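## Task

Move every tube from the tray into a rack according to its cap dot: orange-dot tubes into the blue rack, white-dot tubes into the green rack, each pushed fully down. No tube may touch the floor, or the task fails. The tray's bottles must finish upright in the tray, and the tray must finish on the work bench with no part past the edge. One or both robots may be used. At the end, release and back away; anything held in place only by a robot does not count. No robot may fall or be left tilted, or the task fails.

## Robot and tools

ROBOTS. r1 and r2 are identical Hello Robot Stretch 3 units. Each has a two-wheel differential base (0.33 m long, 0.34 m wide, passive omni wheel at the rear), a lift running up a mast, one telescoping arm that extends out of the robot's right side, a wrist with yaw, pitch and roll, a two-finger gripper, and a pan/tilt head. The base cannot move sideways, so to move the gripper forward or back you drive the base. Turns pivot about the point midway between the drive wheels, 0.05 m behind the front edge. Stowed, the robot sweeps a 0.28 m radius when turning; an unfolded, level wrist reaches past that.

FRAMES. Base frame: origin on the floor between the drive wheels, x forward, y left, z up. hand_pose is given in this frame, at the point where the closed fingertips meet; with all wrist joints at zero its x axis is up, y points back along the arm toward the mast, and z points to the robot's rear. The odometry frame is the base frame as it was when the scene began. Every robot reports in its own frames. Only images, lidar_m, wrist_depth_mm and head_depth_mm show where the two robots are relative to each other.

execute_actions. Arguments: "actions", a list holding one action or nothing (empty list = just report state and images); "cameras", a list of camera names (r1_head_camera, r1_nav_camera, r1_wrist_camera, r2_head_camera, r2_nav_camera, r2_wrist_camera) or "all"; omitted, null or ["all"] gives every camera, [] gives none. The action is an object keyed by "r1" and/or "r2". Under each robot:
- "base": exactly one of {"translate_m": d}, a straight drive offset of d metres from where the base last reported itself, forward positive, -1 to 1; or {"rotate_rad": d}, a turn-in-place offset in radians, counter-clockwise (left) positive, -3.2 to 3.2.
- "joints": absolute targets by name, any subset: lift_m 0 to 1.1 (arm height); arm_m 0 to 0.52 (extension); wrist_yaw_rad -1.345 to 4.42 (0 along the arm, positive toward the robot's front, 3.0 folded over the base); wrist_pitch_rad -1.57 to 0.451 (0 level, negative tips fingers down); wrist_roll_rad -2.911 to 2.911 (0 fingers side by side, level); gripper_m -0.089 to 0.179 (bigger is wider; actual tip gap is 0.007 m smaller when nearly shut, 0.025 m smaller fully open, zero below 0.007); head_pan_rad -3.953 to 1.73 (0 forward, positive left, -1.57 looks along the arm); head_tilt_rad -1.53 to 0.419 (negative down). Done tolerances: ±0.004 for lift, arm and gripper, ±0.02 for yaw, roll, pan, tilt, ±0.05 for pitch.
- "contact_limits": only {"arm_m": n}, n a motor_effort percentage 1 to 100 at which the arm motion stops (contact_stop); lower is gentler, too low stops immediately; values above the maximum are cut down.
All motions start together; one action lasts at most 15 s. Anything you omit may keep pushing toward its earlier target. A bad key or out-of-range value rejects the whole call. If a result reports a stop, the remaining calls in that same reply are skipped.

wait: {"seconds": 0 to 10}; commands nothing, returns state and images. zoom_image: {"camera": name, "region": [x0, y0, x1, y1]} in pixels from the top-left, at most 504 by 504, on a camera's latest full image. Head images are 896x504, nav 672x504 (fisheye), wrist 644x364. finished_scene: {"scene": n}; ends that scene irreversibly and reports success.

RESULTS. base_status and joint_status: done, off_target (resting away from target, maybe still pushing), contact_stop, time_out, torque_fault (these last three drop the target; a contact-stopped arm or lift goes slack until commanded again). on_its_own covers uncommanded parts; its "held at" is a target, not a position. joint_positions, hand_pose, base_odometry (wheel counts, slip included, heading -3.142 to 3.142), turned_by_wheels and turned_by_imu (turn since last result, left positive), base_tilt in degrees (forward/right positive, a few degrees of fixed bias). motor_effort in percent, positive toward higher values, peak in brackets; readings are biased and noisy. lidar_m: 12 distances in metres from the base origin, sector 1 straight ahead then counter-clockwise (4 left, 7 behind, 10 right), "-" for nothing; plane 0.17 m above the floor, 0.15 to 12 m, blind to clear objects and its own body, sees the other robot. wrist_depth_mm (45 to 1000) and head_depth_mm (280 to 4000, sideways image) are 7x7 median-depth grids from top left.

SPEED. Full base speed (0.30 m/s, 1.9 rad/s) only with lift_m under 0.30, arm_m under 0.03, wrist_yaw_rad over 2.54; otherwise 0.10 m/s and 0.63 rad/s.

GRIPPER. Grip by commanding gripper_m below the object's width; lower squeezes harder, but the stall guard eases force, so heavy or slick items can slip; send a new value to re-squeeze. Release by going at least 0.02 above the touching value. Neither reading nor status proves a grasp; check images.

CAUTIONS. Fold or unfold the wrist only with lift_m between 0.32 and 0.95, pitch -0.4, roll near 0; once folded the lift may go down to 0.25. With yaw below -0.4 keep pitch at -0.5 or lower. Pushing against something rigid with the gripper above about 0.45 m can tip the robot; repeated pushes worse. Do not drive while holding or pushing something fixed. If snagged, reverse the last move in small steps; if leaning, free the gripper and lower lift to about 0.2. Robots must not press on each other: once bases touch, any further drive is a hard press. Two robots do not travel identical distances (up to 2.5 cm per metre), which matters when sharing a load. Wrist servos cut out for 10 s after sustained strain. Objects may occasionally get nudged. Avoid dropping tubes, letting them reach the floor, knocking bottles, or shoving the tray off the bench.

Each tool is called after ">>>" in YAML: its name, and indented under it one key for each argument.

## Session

>>> execute_actions:
  actions: []

Scene clock: 0.00 s.
r1.base_odometry: x=+0.000 y=+0.000 heading=+0.000 (m, m, rad; r1's odometry frame)
r1.turned_by_wheels: +0.000 (rad since the last result)
r1.turned_by_imu: +0.000 (rad since the last result)
r1.base_tilt: forward=+1.1 right=-1.5 (deg)
r1.lidar_m: 1.06 1.45 3.21 3.34 3.82 1.70 1.09 2.08 3.99 1.45 1.06 1.02
r1.head_depth_mm: 937 945 935 941 944 945 947 / 991 998 994 995 996 999 1001 / 1051 1056 1054 1058 1058 1059 1056 / 1118 1121 1121 1121 1127 1123 1126 / 1195 1202 1200 1206 1196 1200 1202 / 1287 1284 1284 1295 1291 1284 1296 / 1390 1378 1389 1389 1389 1401 1392
r1.base_status: not commanded
r1.joint_positions: lift_m=+0.519 arm_m=+0.000 wrist_yaw_rad=+3.105 wrist_pitch_rad=-0.370 wrist_roll_rad=-0.017 gripper_m=+0.037 head_pan_rad=-0.006 head_tilt_rad=-0.014
r1.joint_status: not commanded
r1.motor_effort: left_wheel=+1 right_wheel=+0 lift_m=+38 arm_m=-1 wrist_yaw_rad=+0 wrist_pitch_rad=+7 wrist_roll_rad=+0 gripper_m=+1 head_pan_rad=+0 head_tilt_rad=+2 (%)
r1.hand_pose: x=-0.0128 y=+0.0853 z=+0.5424 quat_wxyz=(+0.142, +0.691, +0.119, +0.699) (m; r1's base frame)
r1.wrist_depth_mm: - - - - - - - / - - - - - - - / - - - - - - - / - - - - - - - / 912 930 921 926 973 957 961 / 766 773 - 787 763 807 799 / 678 679 685 676 691 693 697
r2.base_odometry: x=+0.000 y=+0.000 heading=+0.000 (m, m, rad; r2's odometry frame)
r2.turned_by_wheels: +0.000 (rad since the last result)
r2.turned_by_imu: +0.000 (rad since the last result)
r2.base_tilt: forward=+2.9 right=-1.2 (deg)
r2.lidar_m: 0.86 1.70 3.31 4.05 4.06 1.40 1.66 5.52 1.21 0.77 0.70 0.70
r2.head_depth_mm: 711 714 716 719 726 728 732 / 782 787 791 794 798 802 807 / 869 873 880 885 889 899 900 / 976 985 991 996 1008 1013 1017 / 1119 1128 1134 1141 1151 1165 1175 / 1305 1317 1330 1339 1349 1365 1379 / 1568 1577 1600 1617 1634 1657 1668
r2.base_status: not commanded
r2.joint_positions: lift_m=+0.331 arm_m=+0.002 wrist_yaw_rad=+3.019 wrist_pitch_rad=-0.514 wrist_roll_rad=-0.001 gripper_m=+0.037 head_pan_rad=-0.020 head_tilt_rad=-0.019
r2.joint_status: not commanded
r2.motor_effort: left_wheel=-1 right_wheel=+0 lift_m=+23 arm_m=+0 wrist_yaw_rad=+0 wrist_pitch_rad=+5 wrist_roll_rad=+0 gripper_m=+0 head_pan_rad=+0 head_tilt_rad=+1 (%)
r2.hand_pose: x=+0.0045 y=+0.0628 z=+0.3227 quat_wxyz=(+0.221, +0.693, +0.138, +0.672) (m; r2's base frame)
r2.wrist_depth_mm: - - - - - - - / 945 - - - - - - / 773 781 804 811 826 849 855 / 648 647 675 683 679 677 696 / 553 557 - 576 571 585 586 / 487 509 - - 506 497 508 / - - - - 442 447 451
pictures: r1_head_camera (sideways: a quarter turn clockwise sets it upright), r1_nav_camera (sideways: a quarter turn counterclockwise sets it upright), r1_wrist_camera, r2_head_camera (sideways: a quarter turn clockwise sets it upright), r2_nav_camera (sideways: a quarter turn counterclockwise sets it upright), r2_wrist_camera
Images, in order (width x height): r1_head_camera 896x504, r1_nav_camera 672x504, r1_wrist_camera 644x364, r2_head_camera 896x504, r2_nav_camera 672x504, r2_wrist_camera 644x364.

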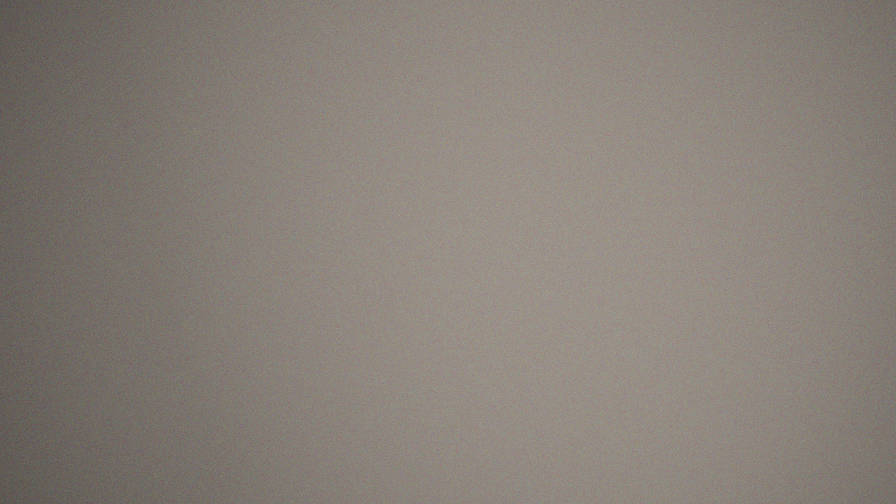

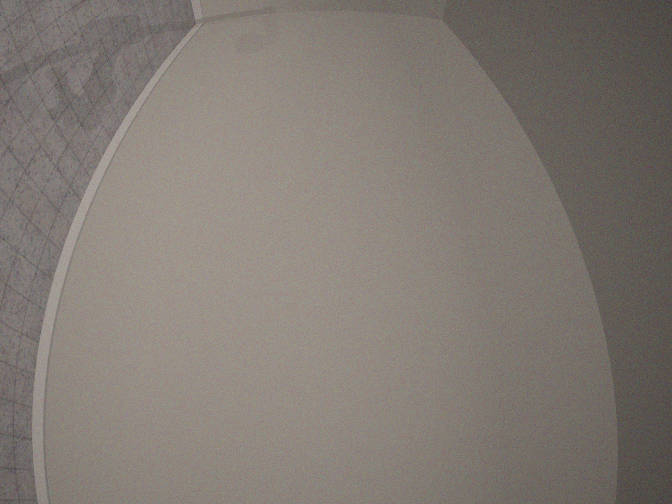

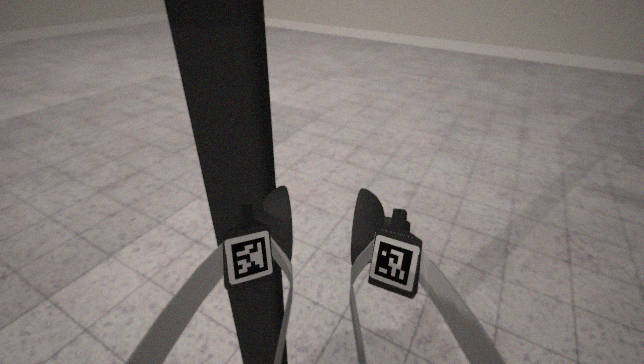

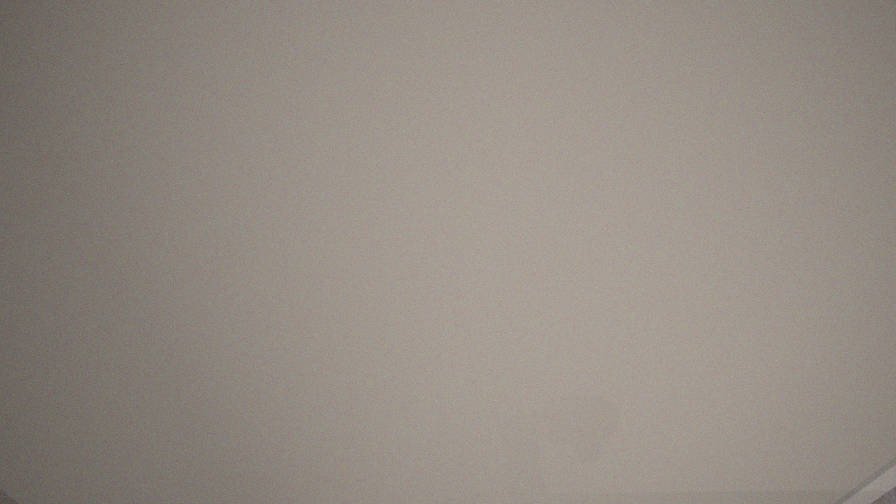

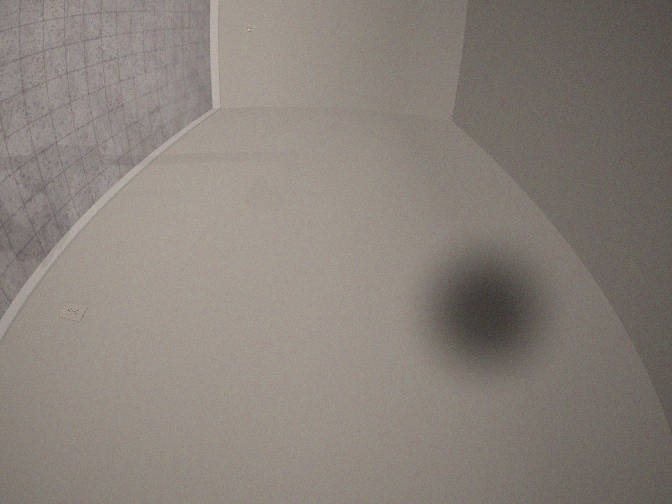

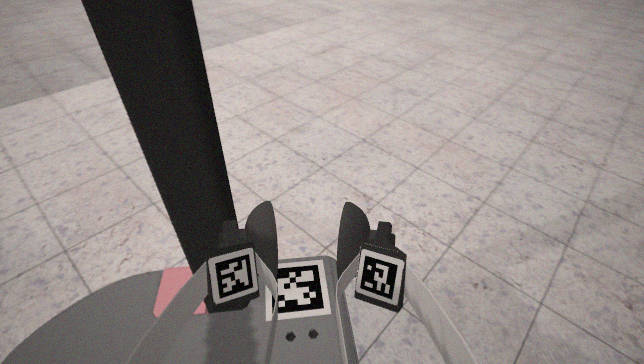

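>>> execute_actions:
  actions:
    - {"r1":{"base":{"rotate_rad":-0.5},"joints":{"head_pan_rad":-3.0,"head_tilt_rad":-0.45}},"r2":{"base":{"rotate_rad":0.8},"joints":{"head_pan_rad":1.5,"head_tilt_rad":-0.45,"lift_m":0.28}}}
  cameras: ["r1_head_camera","r1_nav_camera","r2_head_camera","r2_nav_camera"]

Scene clock: 8.50 s.
r1.base_odometry: x=+0.000 y=+0.000 heading=-0.500 (m, m, rad; r1's odometry frame)
r1.turned_by_wheels: -0.500 (rad since the last result)
r1.turned_by_imu: -0.493 (rad since the last result)
r1.base_tilt: forward=+1.1 right=-1.4 (deg)
r1.lidar_m: 1.02 1.07 1.49 3.22 3.37 3.81 1.69 1.09 2.08 3.62 1.42 1.05
r1.head_depth_mm: 3036 3228 3557 3069 2120 1647 1340 / 3082 3366 3645 3060 2119 1637 1326 / 3143 3380 3704 3071 2092 1631 1326 / 3224 3447 3656 3066 2114 1616 1312 / 3277 3532 3799 1855 2015 1627 1326 / 3339 3596 3820 1251 1866 1514 1314 / 3387 3715 3879 1331 2074 1615 1310
r1.base_status: done
r1.joint_positions: lift_m=+0.519 arm_m=+0.000 wrist_yaw_rad=+3.105 wrist_pitch_rad=-0.370 wrist_roll_rad=-0.017 gripper_m=+0.037 head_pan_rad=-2.993 head_tilt_rad=-0.445
r1.joint_status: all done
r1.motor_effort: left_wheel=+2(5) right_wheel=-3(6) lift_m=+38(38) arm_m=-1(1) wrist_yaw_rad=+0(0) wrist_pitch_rad=+7(7) wrist_roll_rad=+0(0) gripper_m=+0(1) head_pan_rad=-5(44) head_tilt_rad=-2(23) (%)
r1.hand_pose: x=-0.0128 y=+0.0853 z=+0.5424 quat_wxyz=(+0.142, +0.691, +0.119, +0.699) (m; r1's base frame)
r1.wrist_depth_mm: - - - - - - - / - - - - - - - / - - - - - - - / - - - - - - - / 918 920 925 942 972 921 - / 769 772 - 793 786 809 809 / 672 672 687 698 693 694 693
r2.base_odometry: x=+0.000 y=+0.000 heading=+0.800 (m, m, rad; r2's odometry frame)
r2.turned_by_wheels: +0.800 (rad since the last result)
r2.turned_by_imu: +0.798 (rad since the last result)
r2.base_tilt: forward=+2.9 right=-1.1 (deg)
r2.lidar_m: 3.28 3.54 4.15 1.40 1.45 2.15 2.00 0.91 0.71 0.70 0.75 1.11
r2.head_depth_mm: 3454 3744 - 2965 2096 1620 1322 / 3437 3740 - 2930 2076 1610 1318 / 3426 3756 - 2911 2081 1612 1310 / 3416 3763 - 2905 2058 1599 1307 / 3447 3719 - 2909 2061 1594 1305 / 3466 3784 3746 2457 1889 1593 1301 / 3479 3768 1984 2443 2035 1589 1302
r2.base_status: done
r2.joint_positions: lift_m=+0.280 arm_m=+0.002 wrist_yaw_rad=+3.019 wrist_pitch_rad=-0.515 wrist_roll_rad=-0.001 gripper_m=+0.037 head_pan_rad=+1.493 head_tilt_rad=-0.445
r2.joint_status: all done
r2.motor_effort: left_wheel=-3(9) right_wheel=+2(7) lift_m=+19(20) arm_m=+0(0) wrist_yaw_rad=+0(0) wrist_pitch_rad=+5(5) wrist_roll_rad=+0(0) gripper_m=+1(0) head_pan_rad=+5(59) head_tilt_rad=-3(30) (%)
r2.hand_pose: x=+0.0045 y=+0.0626 z=+0.2718 quat_wxyz=(+0.222, +0.693, +0.138, +0.672) (m; r2's base frame)
r2.wrist_depth_mm: - - - - - - - / 849 - 890 891 925 950 977 / 698 686 707 714 720 750 754 / 573 589 591 601 613 624 626 / 497 510 - 535 512 517 526 / - - - - 456 453 456 / - - - - 396 396 403
pictures: r1_head_camera (sideways: a quarter turn clockwise sets it upright), r1_nav_camera (sideways: a quarter turn counterclockwise sets it upright), r2_head_camera (sideways: a quarter turn clockwise sets it upright), r2_nav_camera (sideways: a quarter turn counterclockwise sets it upright)
Images, in order (width x height): r1_head_camera 896x504, r1_nav_camera 672x504, r2_head_camera 896x504, r2_nav_camera 672x504.

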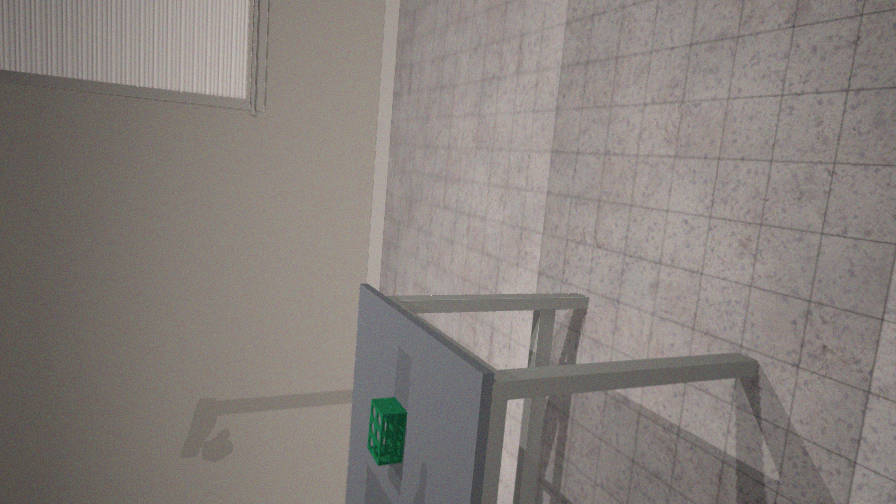

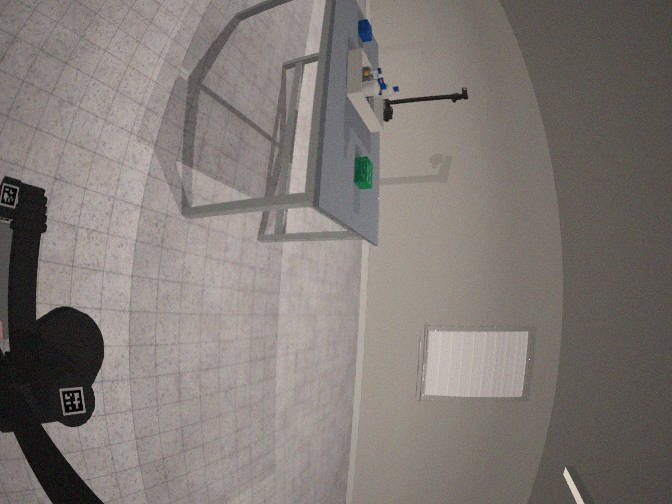

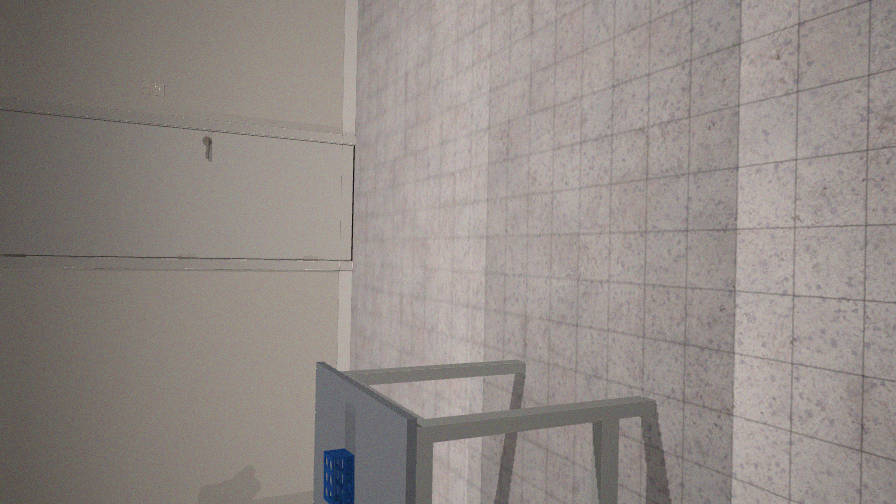

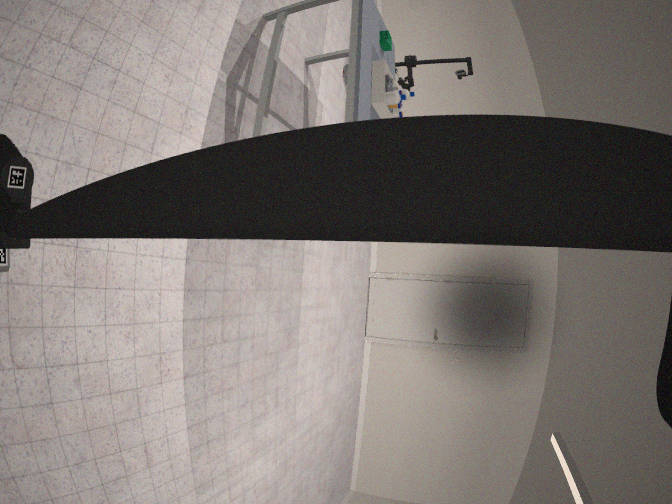

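>>> execute_actions:
  actions:
    - {"r1":{"base":{"translate_m":-0.55},"joints":{"lift_m":0.9}},"r2":{"base":{"rotate_rad":1.49},"joints":{"head_pan_rad":0}}}
  cameras: []

>>> execute_actions:
  actions:
    - {"r1":{"base":{"rotate_rad":-1.61},"joints":{"head_pan_rad":-1.0,"head_tilt_rad":-0.6}},"r2":{"base":{"translate_m":0.95}}}
  cameras: ["r2_nav_camera"]

>>> execute_actions:
  actions:
    - {"r1":{"base":{"translate_m":0.3},"joints":{"wrist_yaw_rad":0,"gripper_m":0.065}},"r2":{"base":{"rotate_rad":1.571},"joints":{"head_pan_rad":-1.0,"head_tilt_rad":-0.6}}}
  cameras: []

>>> execute_actions:
  actions:
    - {"r1":{"base":{"translate_m":0.5},"joints":{"wrist_pitch_rad":-0.3}},"r2":{"base":{"translate_m":0.7}}}
  cameras: ["r1_head_camera","r2_head_camera","r1_nav_camera"]

Scene clock: 36.57 s.
r1.base_odometry: x=-0.483 y=+0.264 heading=-0.500 (m, m, rad; r1's odometry frame)
r1.turned_by_wheels: +0.000 (rad since the last result)
r1.turned_by_imu: -0.003 (rad since the last result)
r1.base_tilt: forward=+1.1 right=-1.4 (deg)
r1.lidar_m: 1.57 1.64 2.27 3.23 3.38 3.28 3.16 0.61 1.60 5.45 2.18 1.62
r1.head_depth_mm: 2620 2830 3073 3022 2137 - - / 2627 2855 3112 3046 2118 - - / 2655 2898 3121 3094 2122 1684 1333 / 2736 2927 3228 3064 2103 1629 1325 / 2748 2947 3259 2998 2021 1569 1312 / 2827 3063 3372 1249 1876 1552 1319 / 2916 3114 3366 1243 906 1547 1312
r1.base_status: done
r1.joint_positions: lift_m=+0.899 arm_m=+0.000 wrist_yaw_rad=+3.105 wrist_pitch_rad=-0.370 wrist_roll_rad=-0.017 gripper_m=+0.037 head_pan_rad=-2.993 head_tilt_rad=-0.445
r1.joint_status: all done
r1.motor_effort: left_wheel=+2(3) right_wheel=-2(6) lift_m=+61(64) arm_m=-1(1) wrist_yaw_rad=-1(0) wrist_pitch_rad=+7(7) wrist_roll_rad=+0(0) gripper_m=+1(1) head_pan_rad=-4(4) head_tilt_rad=-2(2) (%)
r1.hand_pose: x=-0.0128 y=+0.0853 z=+0.9226 quat_wxyz=(+0.142, +0.691, +0.119, +0.699) (m; r1's base frame)
r1.wrist_depth_mm: - - - - - - - / - - - - - - - / - - - - - - - / - - - - - - - / - - - - - - - / - - - - - - - / - - - - - - -
r2.base_odometry: x=+0.000 y=+0.000 heading=+2.290 (m, m, rad; r2's odometry frame)
r2.turned_by_wheels: +1.490 (rad since the last result)
r2.turned_by_imu: +1.483 (rad since the last result)
r2.base_tilt: forward=+2.9 right=-1.2 (deg)
r2.lidar_m: 2.02 1.40 1.92 2.69 0.99 0.73 0.70 0.73 1.00 2.75 3.42 4.25
r2.head_depth_mm: 3430 3751 - 2955 2089 1618 1321 / 3441 3772 - 2933 2089 1609 1317 / 3426 3709 - 2927 2071 1608 1310 / 3448 3709 - 2899 2063 1598 1309 / 3451 3718 - 2866 2059 1586 1304 / 3436 3745 3929 2453 1887 1587 1303 / 3444 3697 1984 1476 2048 1576 1302
r2.base_status: done
r2.joint_positions: lift_m=+0.280 arm_m=+0.002 wrist_yaw_rad=+3.019 wrist_pitch_rad=-0.515 wrist_roll_rad=-0.001 gripper_m=+0.037 head_pan_rad=+0.007 head_tilt_rad=-0.445
r2.joint_status: all done
r2.motor_effort: left_wheel=-3(9) right_wheel=+2(7) lift_m=+20(19) arm_m=+0(0) wrist_yaw_rad=+0(0) wrist_pitch_rad=+5(4) wrist_roll_rad=+0(0) gripper_m=+0(0) head_pan_rad=-5(60) head_tilt_rad=-4(3) (%)
r2.hand_pose: x=+0.0045 y=+0.0626 z=+0.2718 quat_wxyz=(+0.222, +0.693, +0.138, +0.672) (m; r2's base frame)
r2.wrist_depth_mm: - - - - - - - / 853 - 898 947 913 950 985 / 687 707 715 714 734 748 755 / 564 578 587 597 596 607 620 / 488 507 - 534 517 519 534 / - - - - 451 447 454 / - - - - 393 398 403
pictures: none
No camera images: the call's "cameras" was empty. Leave "cameras" out to get every camera's image.

Scene clock: 41.50 s.
r1.base_odometry: x=-0.483 y=+0.264 heading=-2.110 (m, m, rad; r1's odometry frame)
r1.turned_by_wheels: -1.610 (rad since the last result)
r1.turned_by_imu: -1.589 (rad since the last result)
r1.base_tilt: forward=+1.1 right=-1.4 (deg)
r1.lidar_m: 1.87 2.25 1.63 1.57 1.62 2.21 3.23 3.33 3.30 3.17 0.60 1.55
r1.head_depth_mm: 2704 2900 3022 2339 1798 1448 - / 2793 3024 3205 2232 1792 1443 - / 2946 3257 3339 1323 1599 1439 1243 / 3162 3466 1382 962 1664 1443 1211 / 3335 3689 1371 952 808 990 1166 / 3605 - 1327 951 1606 1430 1209 / 3854 - 1253 940 1709 1426 1202
r1.base_status: done
r1.joint_positions: lift_m=+0.899 arm_m=+0.000 wrist_yaw_rad=+3.105 wrist_pitch_rad=-0.370 wrist_roll_rad=-0.017 gripper_m=+0.037 head_pan_rad=-1.007 head_tilt_rad=-0.593
r1.joint_status: all done
r1.motor_effort: left_wheel=+3(7) right_wheel=-2(5) lift_m=+60(60) arm_m=-1(1) wrist_yaw_rad=+0(0) wrist_pitch_rad=+7(7) wrist_roll_rad=+0(0) gripper_m=+1(1) head_pan_rad=+4(50) head_tilt_rad=-3(16) (%)
r1.hand_pose: x=-0.0128 y=+0.0853 z=+0.9226 quat_wxyz=(+0.142, +0.691, +0.119, +0.699) (m; r1's base frame)
r1.wrist_depth_mm: - - - - - - - / - - - - - - - / - - - - - - - / - - - - - - - / - - - - - - - / - - - - - - - / - - - - - - -
r2.base_odometry: x=-0.626 y=+0.715 heading=+2.290 (m, m, rad; r2's odometry frame)
r2.turned_by_wheels: +0.000 (rad since the last result)
r2.turned_by_imu: +0.004 (rad since the last result)
r2.base_tilt: forward=+2.9 right=-1.1 (deg)
r2.lidar_m: 3.12 0.55 0.56 1.60 2.32 1.71 1.65 1.72 2.35 3.29 3.42 3.26
r2.head_depth_mm: 2639 2849 3121 2953 2094 1615 1317 / 2617 2832 3104 2946 2075 1607 1315 / 2591 2831 3097 2933 2073 1606 1308 / 2623 2823 3105 2887 2058 1608 1308 / 2626 2856 3109 2871 2053 1598 1308 / 2648 2855 3112 2872 2063 1587 1304 / 2646 2858 3125 2553 1350 1489 1296
r2.base_status: done
r2.joint_positions: lift_m=+0.280 arm_m=+0.002 wrist_yaw_rad=+3.019 wrist_pitch_rad=-0.515 wrist_roll_rad=-0.001 gripper_m=+0.037 head_pan_rad=+0.007 head_tilt_rad=-0.446
r2.joint_status: not commanded
r2.motor_effort: left_wheel=-3(8) right_wheel=+1(6) lift_m=+19(19) arm_m=+0(0) wrist_yaw_rad=+0(0) wrist_pitch_rad=+5(4) wrist_roll_rad=+0(1) gripper_m=+1(0) head_pan_rad=-5(5) head_tilt_rad=-3(2) (%)
r2.hand_pose: x=+0.0045 y=+0.0626 z=+0.2717 quat_wxyz=(+0.222, +0.693, +0.138, +0.672) (m; r2's base frame)
r2.wrist_depth_mm: - - - - - - 454 / 879 - 911 898 947 603 942 / 693 690 715 709 735 612 748 / 576 579 595 593 606 607 628 / 487 504 - 536 510 520 529 / - - - - 448 452 462 / - - - - 388 399 403
pictures: r2_nav_camera (sideways: a quarter turn counterclockwise sets it upright)
Images, in order (width x height): r2_nav_camera 672x504.

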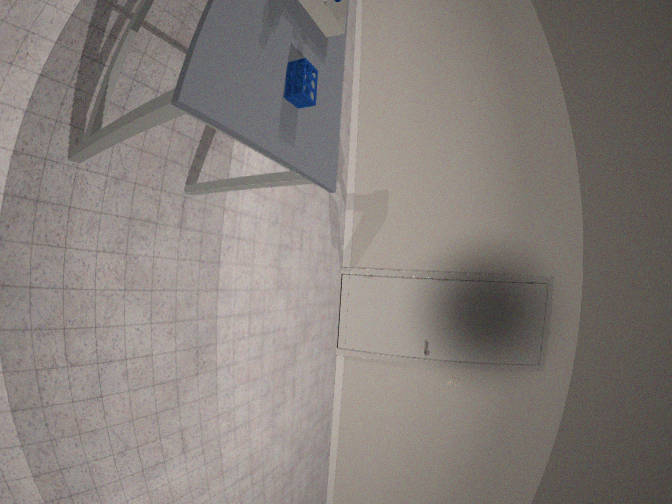

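Scene clock: 45.47 s.
r1.base_odometry: x=-0.637 y=+0.006 heading=-2.110 (m, m, rad; r1's odometry frame)
r1.turned_by_wheels: +0.000 (rad since the last result)
r1.turned_by_imu: +0.003 (rad since the last result)
r1.base_tilt: forward=+1.1 right=-1.4 (deg)
r1.lidar_m: 5.16 2.25 1.63 1.57 1.63 2.22 3.52 3.65 3.29 0.46 0.47 1.55
r1.head_depth_mm: 2655 2905 3075 967 793 1415 1242 / 2769 3030 3168 942 735 648 1185 / 2935 3242 3350 917 733 1356 1164 / 3128 3488 1383 957 729 1442 1212 / 3282 3702 1270 958 780 1439 1206 / 3560 - 1233 945 1596 1428 1197 / 3787 - 1202 939 1694 1423 1205
r1.base_status: done
r1.joint_positions: lift_m=+0.899 arm_m=+0.000 wrist_yaw_rad=+0.002 wrist_pitch_rad=-0.370 wrist_roll_rad=-0.017 gripper_m=+0.065 head_pan_rad=-1.007 head_tilt_rad=-0.593
r1.joint_status: all done
r1.motor_effort: left_wheel=+2(7) right_wheel=-2(3) lift_m=+61(60) arm_m=-1(1) wrist_yaw_rad=-3(2) wrist_pitch_rad=+7(7) wrist_roll_rad=+0(0) gripper_m=+1(78) head_pan_rad=+4(4) head_tilt_rad=-2(3) (%)
r1.hand_pose: x=-0.0211 y=-0.3749 z=+0.9226 quat_wxyz=(+0.701, +0.132, -0.689, -0.129) (m; r1's base frame)
r1.wrist_depth_mm: - - - - - - - / 807 860 909 - - - - / 567 590 627 - - - - / 468 469 493 - - - - / 377 384 410 - - - - / 323 323 - - - - - / - - 415 - - - -
r2.base_odometry: x=-0.626 y=+0.715 heading=-2.423 (m, m, rad; r2's odometry frame)
r2.turned_by_wheels: +1.571 (rad since the last result)
r2.turned_by_imu: +1.563 (rad since the last result)
r2.base_tilt: forward=+2.9 right=-1.1 (deg)
r2.lidar_m: 1.49 2.37 1.72 1.65 1.70 2.32 3.28 3.40 3.27 3.10 0.55 0.55
r2.head_depth_mm: 2640 2867 3067 2284 1767 1438 1220 / 2771 3041 3192 2276 1758 1434 1211 / 2926 3235 3216 1259 1656 1429 1213 / 3115 3439 1316 930 1697 1427 1201 / 3280 3728 1303 924 768 1317 1125 / 3543 3966 1288 920 749 1378 1173 / 3694 - 1193 916 1576 1342 1195
r2.base_status: done
r2.joint_positions: lift_m=+0.280 arm_m=+0.002 wrist_yaw_rad=+3.019 wrist_pitch_rad=-0.515 wrist_roll_rad=-0.001 gripper_m=+0.037 head_pan_rad=-0.993 head_tilt_rad=-0.593
r2.joint_status: all done
r2.motor_effort: left_wheel=-3(12) right_wheel=+2(7) lift_m=+19(19) arm_m=-1(1) wrist_yaw_rad=+0(0) wrist_pitch_rad=+5(5) wrist_roll_rad=+0(0) gripper_m=+0(0) head_pan_rad=-5(59) head_tilt_rad=-5(19) (%)
r2.hand_pose: x=+0.0045 y=+0.0626 z=+0.2717 quat_wxyz=(+0.222, +0.693, +0.138, +0.672) (m; r2's base frame)
r2.wrist_depth_mm: - - - - - - - / 861 - 903 914 940 962 983 / 674 698 700 738 732 740 767 / 573 577 585 594 600 602 626 / 485 517 - 536 517 516 529 / - - - - 461 454 460 / - - - - 393 398 403
pictures: none
No camera images: the call's "cameras" was empty. Leave "cameras" out to get every camera's image.

Scene clock: 51.43 s.
r1.base_odometry: x=-0.893 y=-0.423 heading=-2.110 (m, m, rad; r1's odometry frame)
r1.turned_by_wheels: +0.000 (rad since the last result)
r1.turned_by_imu: +0.005 (rad since the last result)
r1.base_tilt: forward=+1.1 right=-1.4 (deg)
r1.lidar_m: 4.67 2.22 1.63 1.57 1.63 2.22 4.02 4.19 0.58 1.10 1.14 1.11
r1.head_depth_mm: 2671 2869 3098 937 741 597 1244 / 2815 3053 3164 785 735 646 1209 / 2946 3236 1117 907 730 1362 1215 / 3155 3426 1387 936 730 1434 1212 / 3380 3625 1385 912 780 1430 1205 / 3599 - 1359 948 1601 1436 1208 / 3812 - 3277 942 1709 1425 1208
r1.base_status: done
r1.joint_positions: lift_m=+0.899 arm_m=+0.000 wrist_yaw_rad=+0.002 wrist_pitch_rad=-0.322 wrist_roll_rad=-0.017 gripper_m=+0.065 head_pan_rad=-1.007 head_tilt_rad=-0.593
r1.joint_status: all done
r1.motor_effort: left_wheel=+1(6) right_wheel=-2(3) lift_m=+60(60) arm_m=-1(1) wrist_yaw_rad=-2(2) wrist_pitch_rad=+10(11) wrist_roll_rad=+0(0) gripper_m=+0(1) head_pan_rad=+4(4) head_tilt_rad=-3(2) (%)
r1.hand_pose: x=-0.0211 y=-0.3801 z=+0.9338 quat_wxyz=(+0.704, +0.115, -0.692, -0.112) (m; r1's base frame)
r1.wrist_depth_mm: - - - - - - - / - 665 - - - - - / 576 424 635 727 618 818 - / 437 440 520 533 530 549 - / 409 408 430 422 439 435 437 / 341 339 333 350 342 358 361 / 304 303 303 301 300 304 304
r2.base_odometry: x=-1.152 y=+0.254 heading=-2.423 (m, m, rad; r2's odometry frame)
r2.turned_by_wheels: +0.000 (rad since the last result)
r2.turned_by_imu: +0.003 (rad since the last result)
r2.base_tilt: forward=+3.0 right=-1.1 (deg)
r2.lidar_m: 4.82 2.37 1.73 1.65 1.71 2.34 3.98 4.13 0.41 0.39 0.41 0.55
r2.head_depth_mm: 2609 2848 3058 944 729 594 1139 / 2784 3013 3157 902 725 591 1186 / 1555 3139 1901 825 724 606 1210 / 3052 3377 1060 790 720 1321 1203 / 3295 3654 1303 909 716 1384 1146 / 3522 3995 1294 868 738 1412 1149 / 3792 - 1169 916 1572 1379 1193
r2.base_status: done
r2.joint_positions: lift_m=+0.280 arm_m=+0.002 wrist_yaw_rad=+3.019 wrist_pitch_rad=-0.515 wrist_roll_rad=-0.001 gripper_m=+0.037 head_pan_rad=-0.993 head_tilt_rad=-0.593
r2.joint_status: not commanded
r2.motor_effort: left_wheel=-2(8) right_wheel=+2(7) lift_m=+19(19) arm_m=-1(1) wrist_yaw_rad=+0(0) wrist_pitch_rad=+5(5) wrist_roll_rad=+0(0) gripper_m=+0(0) head_pan_rad=-5(5) head_tilt_rad=-4(4) (%)
r2.hand_pose: x=+0.0045 y=+0.0626 z=+0.2717 quat_wxyz=(+0.222, +0.693, +0.138, +0.672) (m; r2's base frame)
r2.wrist_depth_mm: - - - - - - - / 863 - 899 923 948 973 976 / 689 699 711 717 732 751 759 / 567 569 595 602 596 617 625 / 495 515 - 530 515 515 526 / - - - - 455 448 458 / - - - - 395 400 402
pictures: r1_head_camera (sideways: a quarter turn clockwise sets it upright), r1_nav_camera (sideways: a quarter turn counterclockwise sets it upright), r2_head_camera (sideways: a quarter turn clockwise sets it upright)
Images, in order (width x height): r1_head_camera 896x504, r1_nav_camera 672x504, r2_head_camera 896x504.

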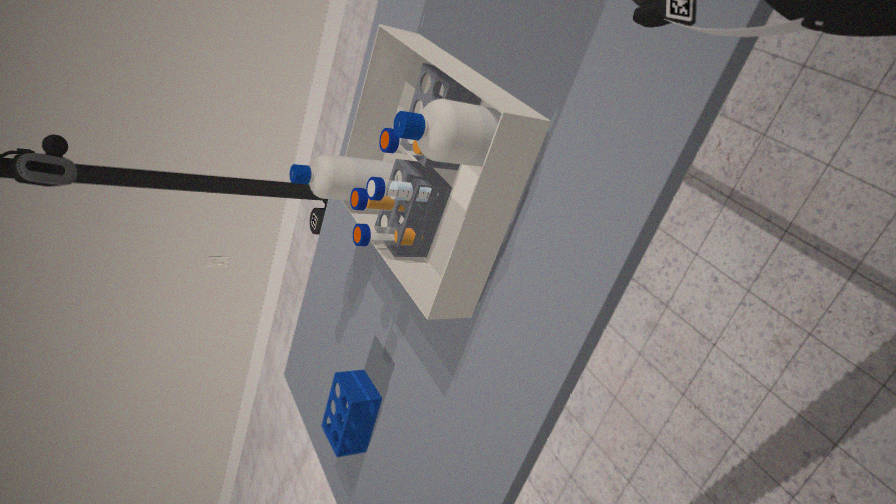

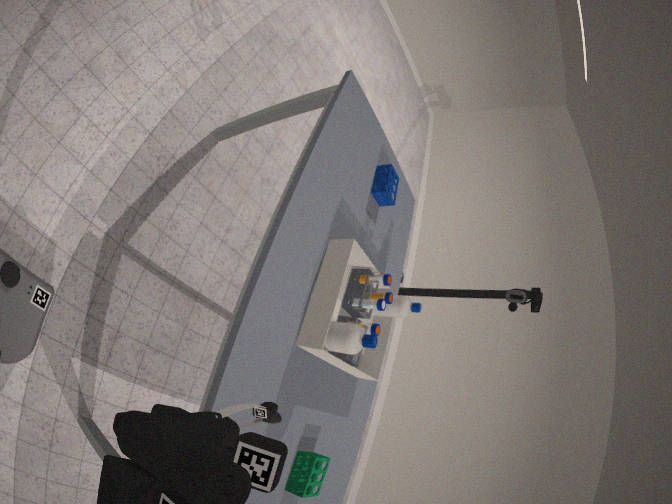

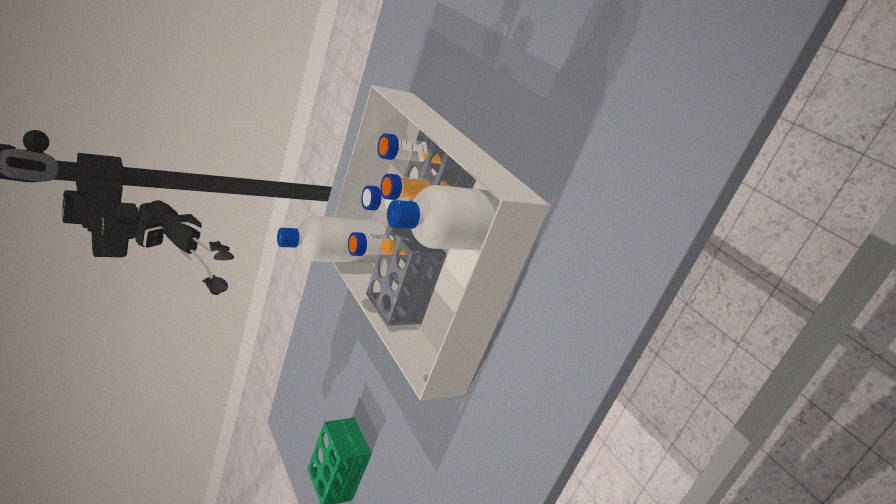

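>>> execute_actions:
  actions:
    - {"r1":{"base":{"translate_m":0.36},"joints":{"arm_m":0.3,"head_pan_rad":-1.57}},"r2":{"base":{"translate_m":0.35},"joints":{"lift_m":0.7,"head_pan_rad":-1.57,"wrist_pitch_rad":-0.4}}}
  cameras: ["r1_wrist_camera"]

Scene clock: 67.90 s.
r1.base_odometry: x=-1.078 y=-0.732 heading=-2.110 (m, m, rad; r1's odometry frame)
r1.turned_by_wheels: +0.000 (rad since the last result)
r1.turned_by_imu: +0.004 (rad since the last result)
r1.base_tilt: forward=+1.1 right=-1.4 (deg)
r1.lidar_m: 4.32 2.21 1.64 1.58 1.63 2.24 4.38 0.85 1.14 1.10 1.14 0.80
r1.head_depth_mm: 2661 2939 3191 1064 - 1332 1219 / 2673 2946 3145 - 735 1336 1215 / 2668 2969 3236 - 732 1334 1217 / 2611 2928 3135 774 729 1337 1212 / 2654 1524 3156 878 729 1328 1203 / 2640 2982 3170 946 725 1333 1205 / 2689 2977 3129 942 725 1325 1201
r1.base_status: done
r1.joint_positions: lift_m=+0.899 arm_m=+0.300 wrist_yaw_rad=-0.001 wrist_pitch_rad=-0.314 wrist_roll_rad=-0.017 gripper_m=+0.065 head_pan_rad=-1.563 head_tilt_rad=-0.593
r1.joint_status: all done
r1.motor_effort: left_wheel=+1(6) right_wheel=-2(3) lift_m=+59(61) arm_m=+2(3) wrist_yaw_rad=+1(2) wrist_pitch_rad=+6(10) wrist_roll_rad=+0(0) gripper_m=+0(1) head_pan_rad=-4(40) head_tilt_rad=-2(3) (%)
r1.hand_pose: x=-0.0218 y=-0.6809 z=+0.9359 quat_wxyz=(+0.704, +0.111, -0.692, -0.110) (m; r1's base frame)
r1.wrist_depth_mm: - - - - - - - / - - - - - - - / - - 405 - - - - / 510 530 430 497 497 549 573 / 411 413 328 329 351 415 444 / 338 326 326 324 320 299 360 / 294 250 217 220 301 275 307
r2.base_odometry: x=-1.416 y=+0.023 heading=-2.423 (m, m, rad; r2's odometry frame)
r2.turned_by_wheels: +0.000 (rad since the last result)
r2.turned_by_imu: +0.002 (rad since the last result)
r2.base_tilt: forward=+3.0 right=-1.2 (deg)
r2.lidar_m: 4.47 2.37 1.73 1.66 1.72 2.34 4.34 0.56 0.41 0.39 0.40 0.55
r2.head_depth_mm: 2615 2935 3119 946 729 610 1216 / 2634 2937 3138 941 725 608 1213 / 2617 2917 3143 899 701 607 1208 / 2628 2926 3002 805 683 603 1206 / 1408 982 1690 845 685 602 1203 / 2591 2934 3096 841 686 598 1193 / 2596 2894 3112 914 691 597 1194
r2.base_status: done
r2.joint_positions: lift_m=+0.700 arm_m=+0.002 wrist_yaw_rad=+3.019 wrist_pitch_rad=-0.421 wrist_roll_rad=-0.001 gripper_m=+0.037 head_pan_rad=-1.563 head_tilt_rad=-0.593
r2.joint_status: all done
r2.motor_effort: left_wheel=-2(11) right_wheel=+2(8) lift_m=+26(26) arm_m=+0(0) wrist_yaw_rad=+0(0) wrist_pitch_rad=+7(8) wrist_roll_rad=+0(0) gripper_m=+0(0) head_pan_rad=-5(52) head_tilt_rad=-4(4) (%)
r2.hand_pose: x=+0.0061 y=+0.0754 z=+0.7118 quat_wxyz=(+0.190, +0.699, +0.106, +0.682) (m; r2's base frame)
r2.wrist_depth_mm: - - - - - - - / - - - - - - - / - - - - - - - / - - - - - - - / - - - - - - - / 926 955 - 955 - 976 - / 817 823 840 834 841 865 861
pictures: r1_wrist_camera
Images, in order (width x height): r1_wrist_camera 644x364.

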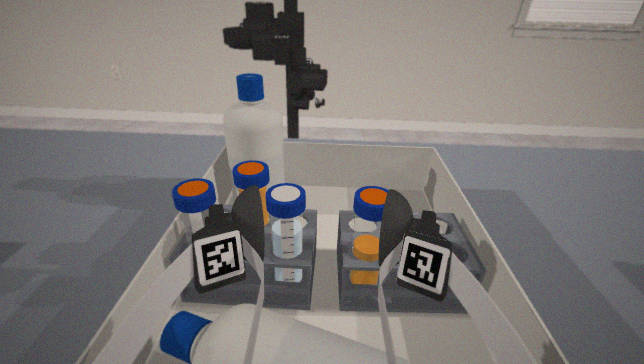

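>>> execute_actions:
  actions:
    - {"r1":{"base":{"translate_m":0.03},"joints":{"arm_m":0.36,"lift_m":0.86,"gripper_m":0.058}},"r2":{"joints":{"lift_m":0.9}}}
  cameras: ["r1_wrist_camera","r1_head_camera","r2_head_camera"]

Scene clock: 78.20 s.
r1.base_odometry: x=-1.093 y=-0.758 heading=-2.110 (m, m, rad; r1's odometry frame)
r1.turned_by_wheels: +0.000 (rad since the last result)
r1.turned_by_imu: +0.001 (rad since the last result)
r1.base_tilt: forward=+1.2 right=-1.4 (deg)
r1.lidar_m: 4.29 2.21 1.64 1.58 1.63 2.23 4.40 0.87 1.14 1.10 1.14 0.78
r1.head_depth_mm: 2676 2925 3181 1015 - - 1193 / 2642 2943 3235 - 711 1339 1212 / 2674 2961 3196 - 732 1329 1208 / 1409 2806 3135 782 731 1341 1206 / 2569 2939 3134 895 728 1329 1203 / 2658 2994 3133 945 725 1316 1204 / 2684 2955 3131 945 725 1324 1206
r1.base_status: done
r1.joint_positions: lift_m=+0.861 arm_m=+0.360 wrist_yaw_rad=-0.001 wrist_pitch_rad=-0.315 wrist_roll_rad=-0.017 gripper_m=+0.058 head_pan_rad=-1.563 head_tilt_rad=-0.593
r1.joint_status: all done
r1.motor_effort: left_wheel=+1(5) right_wheel=-1(4) lift_m=+14(56) arm_m=+2(3) wrist_yaw_rad=+0(1) wrist_pitch_rad=+7(6) wrist_roll_rad=+0(0) gripper_m=+1(39) head_pan_rad=-4(4) head_tilt_rad=-3(3) (%)
r1.hand_pose: x=-0.0217 y=-0.7408 z=+0.8974 quat_wxyz=(+0.704, +0.112, -0.692, -0.110) (m; r1's base frame)
r1.wrist_depth_mm: - - - - - - - / - - - - - - - / 592 599 536 423 - - - / 447 442 243 413 430 399 493 / 352 358 - 248 204 284 378 / 294 279 244 234 241 254 233 / 252 238 246 247 241 243 218
r2.base_odometry: x=-1.416 y=+0.023 heading=-2.423 (m, m, rad; r2's odometry frame)
r2.turned_by_wheels: +0.000 (rad since the last result)
r2.turned_by_imu: +0.000 (rad since the last result)
r2.base_tilt: forward=+2.9 right=-1.2 (deg)
r2.lidar_m: 4.48 2.36 1.73 1.66 1.72 2.34 4.34 0.56 0.41 0.39 0.40 0.55
r2.head_depth_mm: 2637 2904 3122 943 729 - - / 2632 2935 3118 940 726 625 - / 2642 2926 3139 898 699 614 - / 2632 2847 1179 807 682 612 - / 2547 1085 3016 842 685 617 - / 2621 2900 3117 840 685 600 1224 / 2617 2916 3120 915 689 597 1194
r2.base_status: not commanded
r2.joint_positions: lift_m=+0.900 arm_m=+0.002 wrist_yaw_rad=+3.019 wrist_pitch_rad=-0.421 wrist_roll_rad=-0.001 gripper_m=+0.037 head_pan_rad=-1.563 head_tilt_rad=-0.593
r2.joint_status: all done
r2.motor_effort: left_wheel=-2(3) right_wheel=+2(2) lift_m=+26(27) arm_m=-1(1) wrist_yaw_rad=+0(0) wrist_pitch_rad=+7(7) wrist_roll_rad=+0(0) gripper_m=+0(0) head_pan_rad=-4(6) head_tilt_rad=-4(4) (%)
r2.hand_pose: x=+0.0061 y=+0.0754 z=+0.9119 quat_wxyz=(+0.190, +0.699, +0.105, +0.682) (m; r2's base frame)
r2.wrist_depth_mm: - - - - - - - / - - - - - - - / - - - - - - - / - - - - - - - / - - - - - - - / - - - - - - - / - - - - - - -
pictures: r1_head_camera (sideways: a quarter turn clockwise sets it upright), r1_wrist_camera, r2_head_camera (sideways: a quarter turn clockwise sets it upright)
Images, in order (width x height): r1_head_camera 896x504, r1_wrist_camera 644x364, r2_head_camera 896x504.

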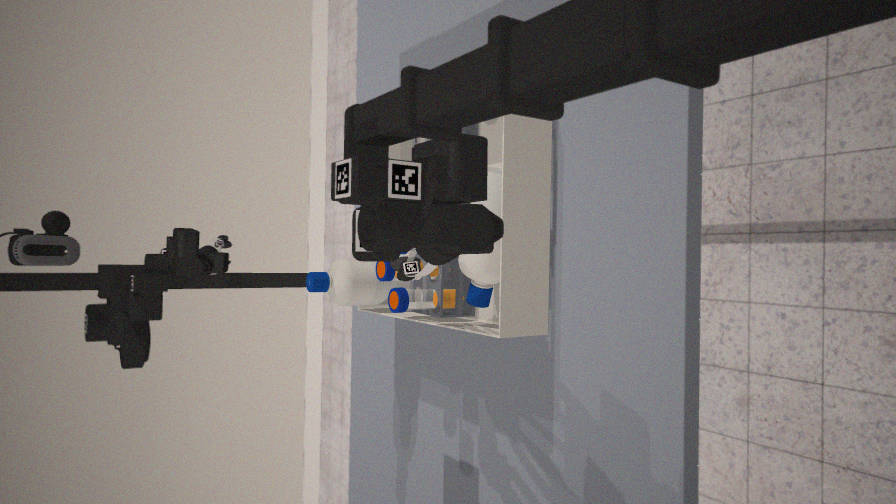

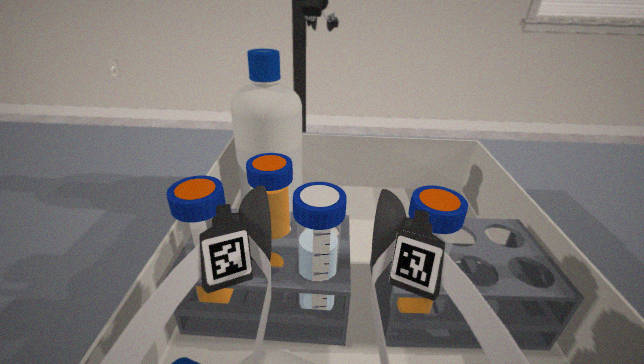

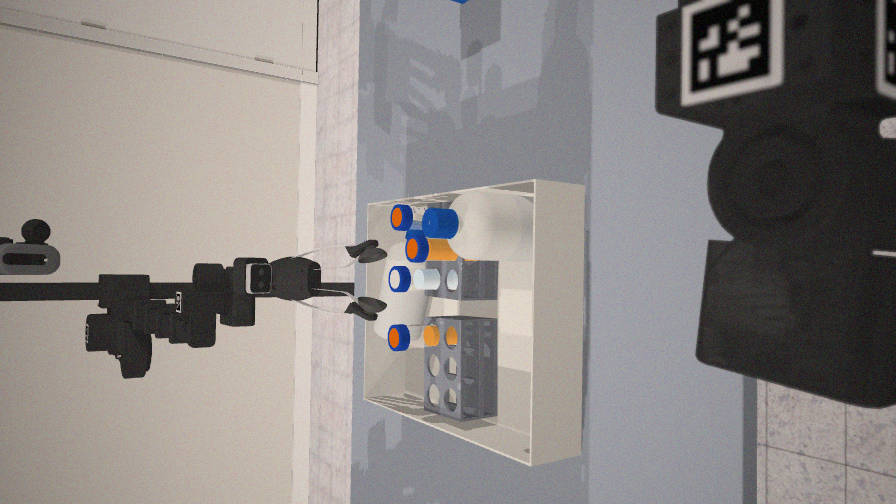

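>>> execute_actions:
  actions:
    - {"r1":{"joints":{"arm_m":0.405,"lift_m":0.829}},"r2":{"base":{"translate_m":0.12},"joints":{"wrist_yaw_rad":0,"gripper_m":0.06}}}
  cameras: ["r1_wrist_camera","r2_wrist_camera"]

Scene clock: 86.33 s.
r1.base_odometry: x=-1.093 y=-0.758 heading=-2.110 (m, m, rad; r1's odometry frame)
r1.turned_by_wheels: +0.000 (rad since the last result)
r1.turned_by_imu: +0.001 (rad since the last result)
r1.base_tilt: forward=+1.1 right=-1.4 (deg)
r1.lidar_m: 4.28 2.21 1.63 1.58 1.64 2.24 4.40 0.87 1.14 1.10 1.14 0.78
r1.head_depth_mm: 2673 2940 3175 961 766 - - / 2651 2923 3180 1062 700 1341 1216 / 2637 2893 3184 754 732 1336 1218 / 2557 2926 2457 783 728 1331 1204 / 2679 2947 3136 894 728 1332 1202 / 2705 2964 3131 948 726 1325 1209 / 2639 2914 3111 944 724 1322 1205
r1.base_status: not commanded
r1.joint_positions: lift_m=+0.830 arm_m=+0.405 wrist_yaw_rad=-0.001 wrist_pitch_rad=-0.315 wrist_roll_rad=-0.017 gripper_m=+0.058 head_pan_rad=-1.563 head_tilt_rad=-0.593
r1.joint_status: all done
r1.motor_effort: left_wheel=+1(2) right_wheel=-1(1) lift_m=+14(13) arm_m=+2(4) wrist_yaw_rad=+1(1) wrist_pitch_rad=+7(7) wrist_roll_rad=+0(0) gripper_m=+0(1) head_pan_rad=-4(3) head_tilt_rad=-3(3) (%)
r1.hand_pose: x=-0.0217 y=-0.7858 z=+0.8663 quat_wxyz=(+0.704, +0.112, -0.692, -0.110) (m; r1's base frame)
r1.wrist_depth_mm: - - - - - - - / - - 274 - - - - / 512 528 279 365 372 - - / 381 165 192 190 382 294 419 / 308 200 - 152 159 207 234 / 258 178 174 172 188 200 196 / 156 185 186 184 186 181 182
r2.base_odometry: x=-1.506 y=-0.056 heading=-2.423 (m, m, rad; r2's odometry frame)
r2.turned_by_wheels: +0.000 (rad since the last result)
r2.turned_by_imu: +0.001 (rad since the last result)
r2.base_tilt: forward=+2.9 right=-1.0 (deg)
r2.lidar_m: 4.35 2.36 1.73 1.66 1.72 2.34 4.45 0.56 0.41 0.39 0.40 0.55
r2.head_depth_mm: 2630 2944 3116 944 728 - - / 2639 2939 3149 825 682 624 - / 2616 2887 982 826 698 - - / 2536 1418 3012 844 697 - 1181 / 2618 2908 3125 854 695 600 1204 / 2601 2913 3118 921 715 600 1200 / 2622 2908 3112 915 710 597 1196
r2.base_status: done
r2.joint_positions: lift_m=+0.900 arm_m=+0.002 wrist_yaw_rad=+0.002 wrist_pitch_rad=-0.421 wrist_roll_rad=-0.001 gripper_m=+0.060 head_pan_rad=-1.563 head_tilt_rad=-0.593
r2.joint_status: all done
r2.motor_effort: left_wheel=-3(2) right_wheel=+3(6) lift_m=+26(25) arm_m=-1(1) wrist_yaw_rad=-2(4) wrist_pitch_rad=+7(7) wrist_roll_rad=+0(0) gripper_m=+0(77) head_pan_rad=-6(6) head_tilt_rad=-4(4) (%)
r2.hand_pose: x=-0.0211 y=-0.3711 z=+0.9119 quat_wxyz=(+0.692, +0.149, -0.691, -0.147) (m; r2's base frame)
r2.wrist_depth_mm: - - - - - - - / 724 743 702 596 469 829 - / 496 547 487 498 341 596 547 / 427 433 363 363 358 449 476 / 356 362 378 370 378 380 387 / 308 310 305 313 319 323 329 / 267 269 273 273 278 282 284
pictures: r1_wrist_camera, r2_wrist_camera
Images, in order (width x height): r1_wrist_camera 644x364, r2_wrist_camera 644x364.

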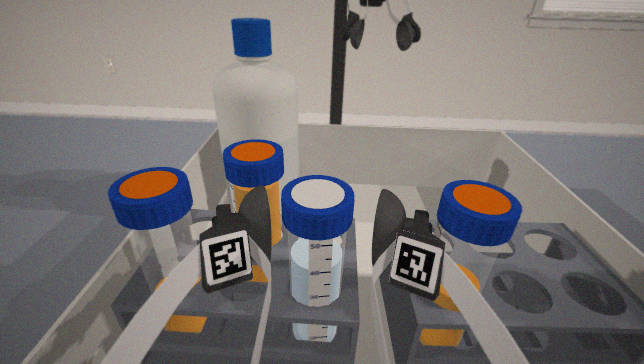

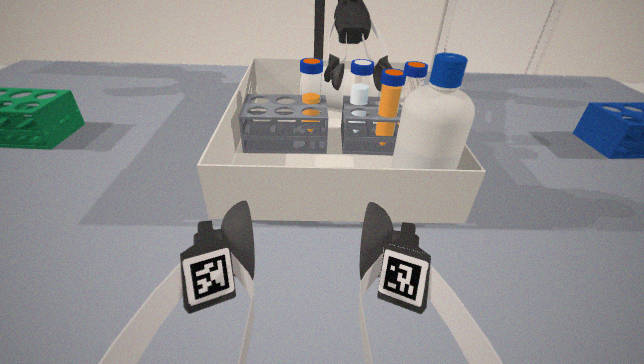

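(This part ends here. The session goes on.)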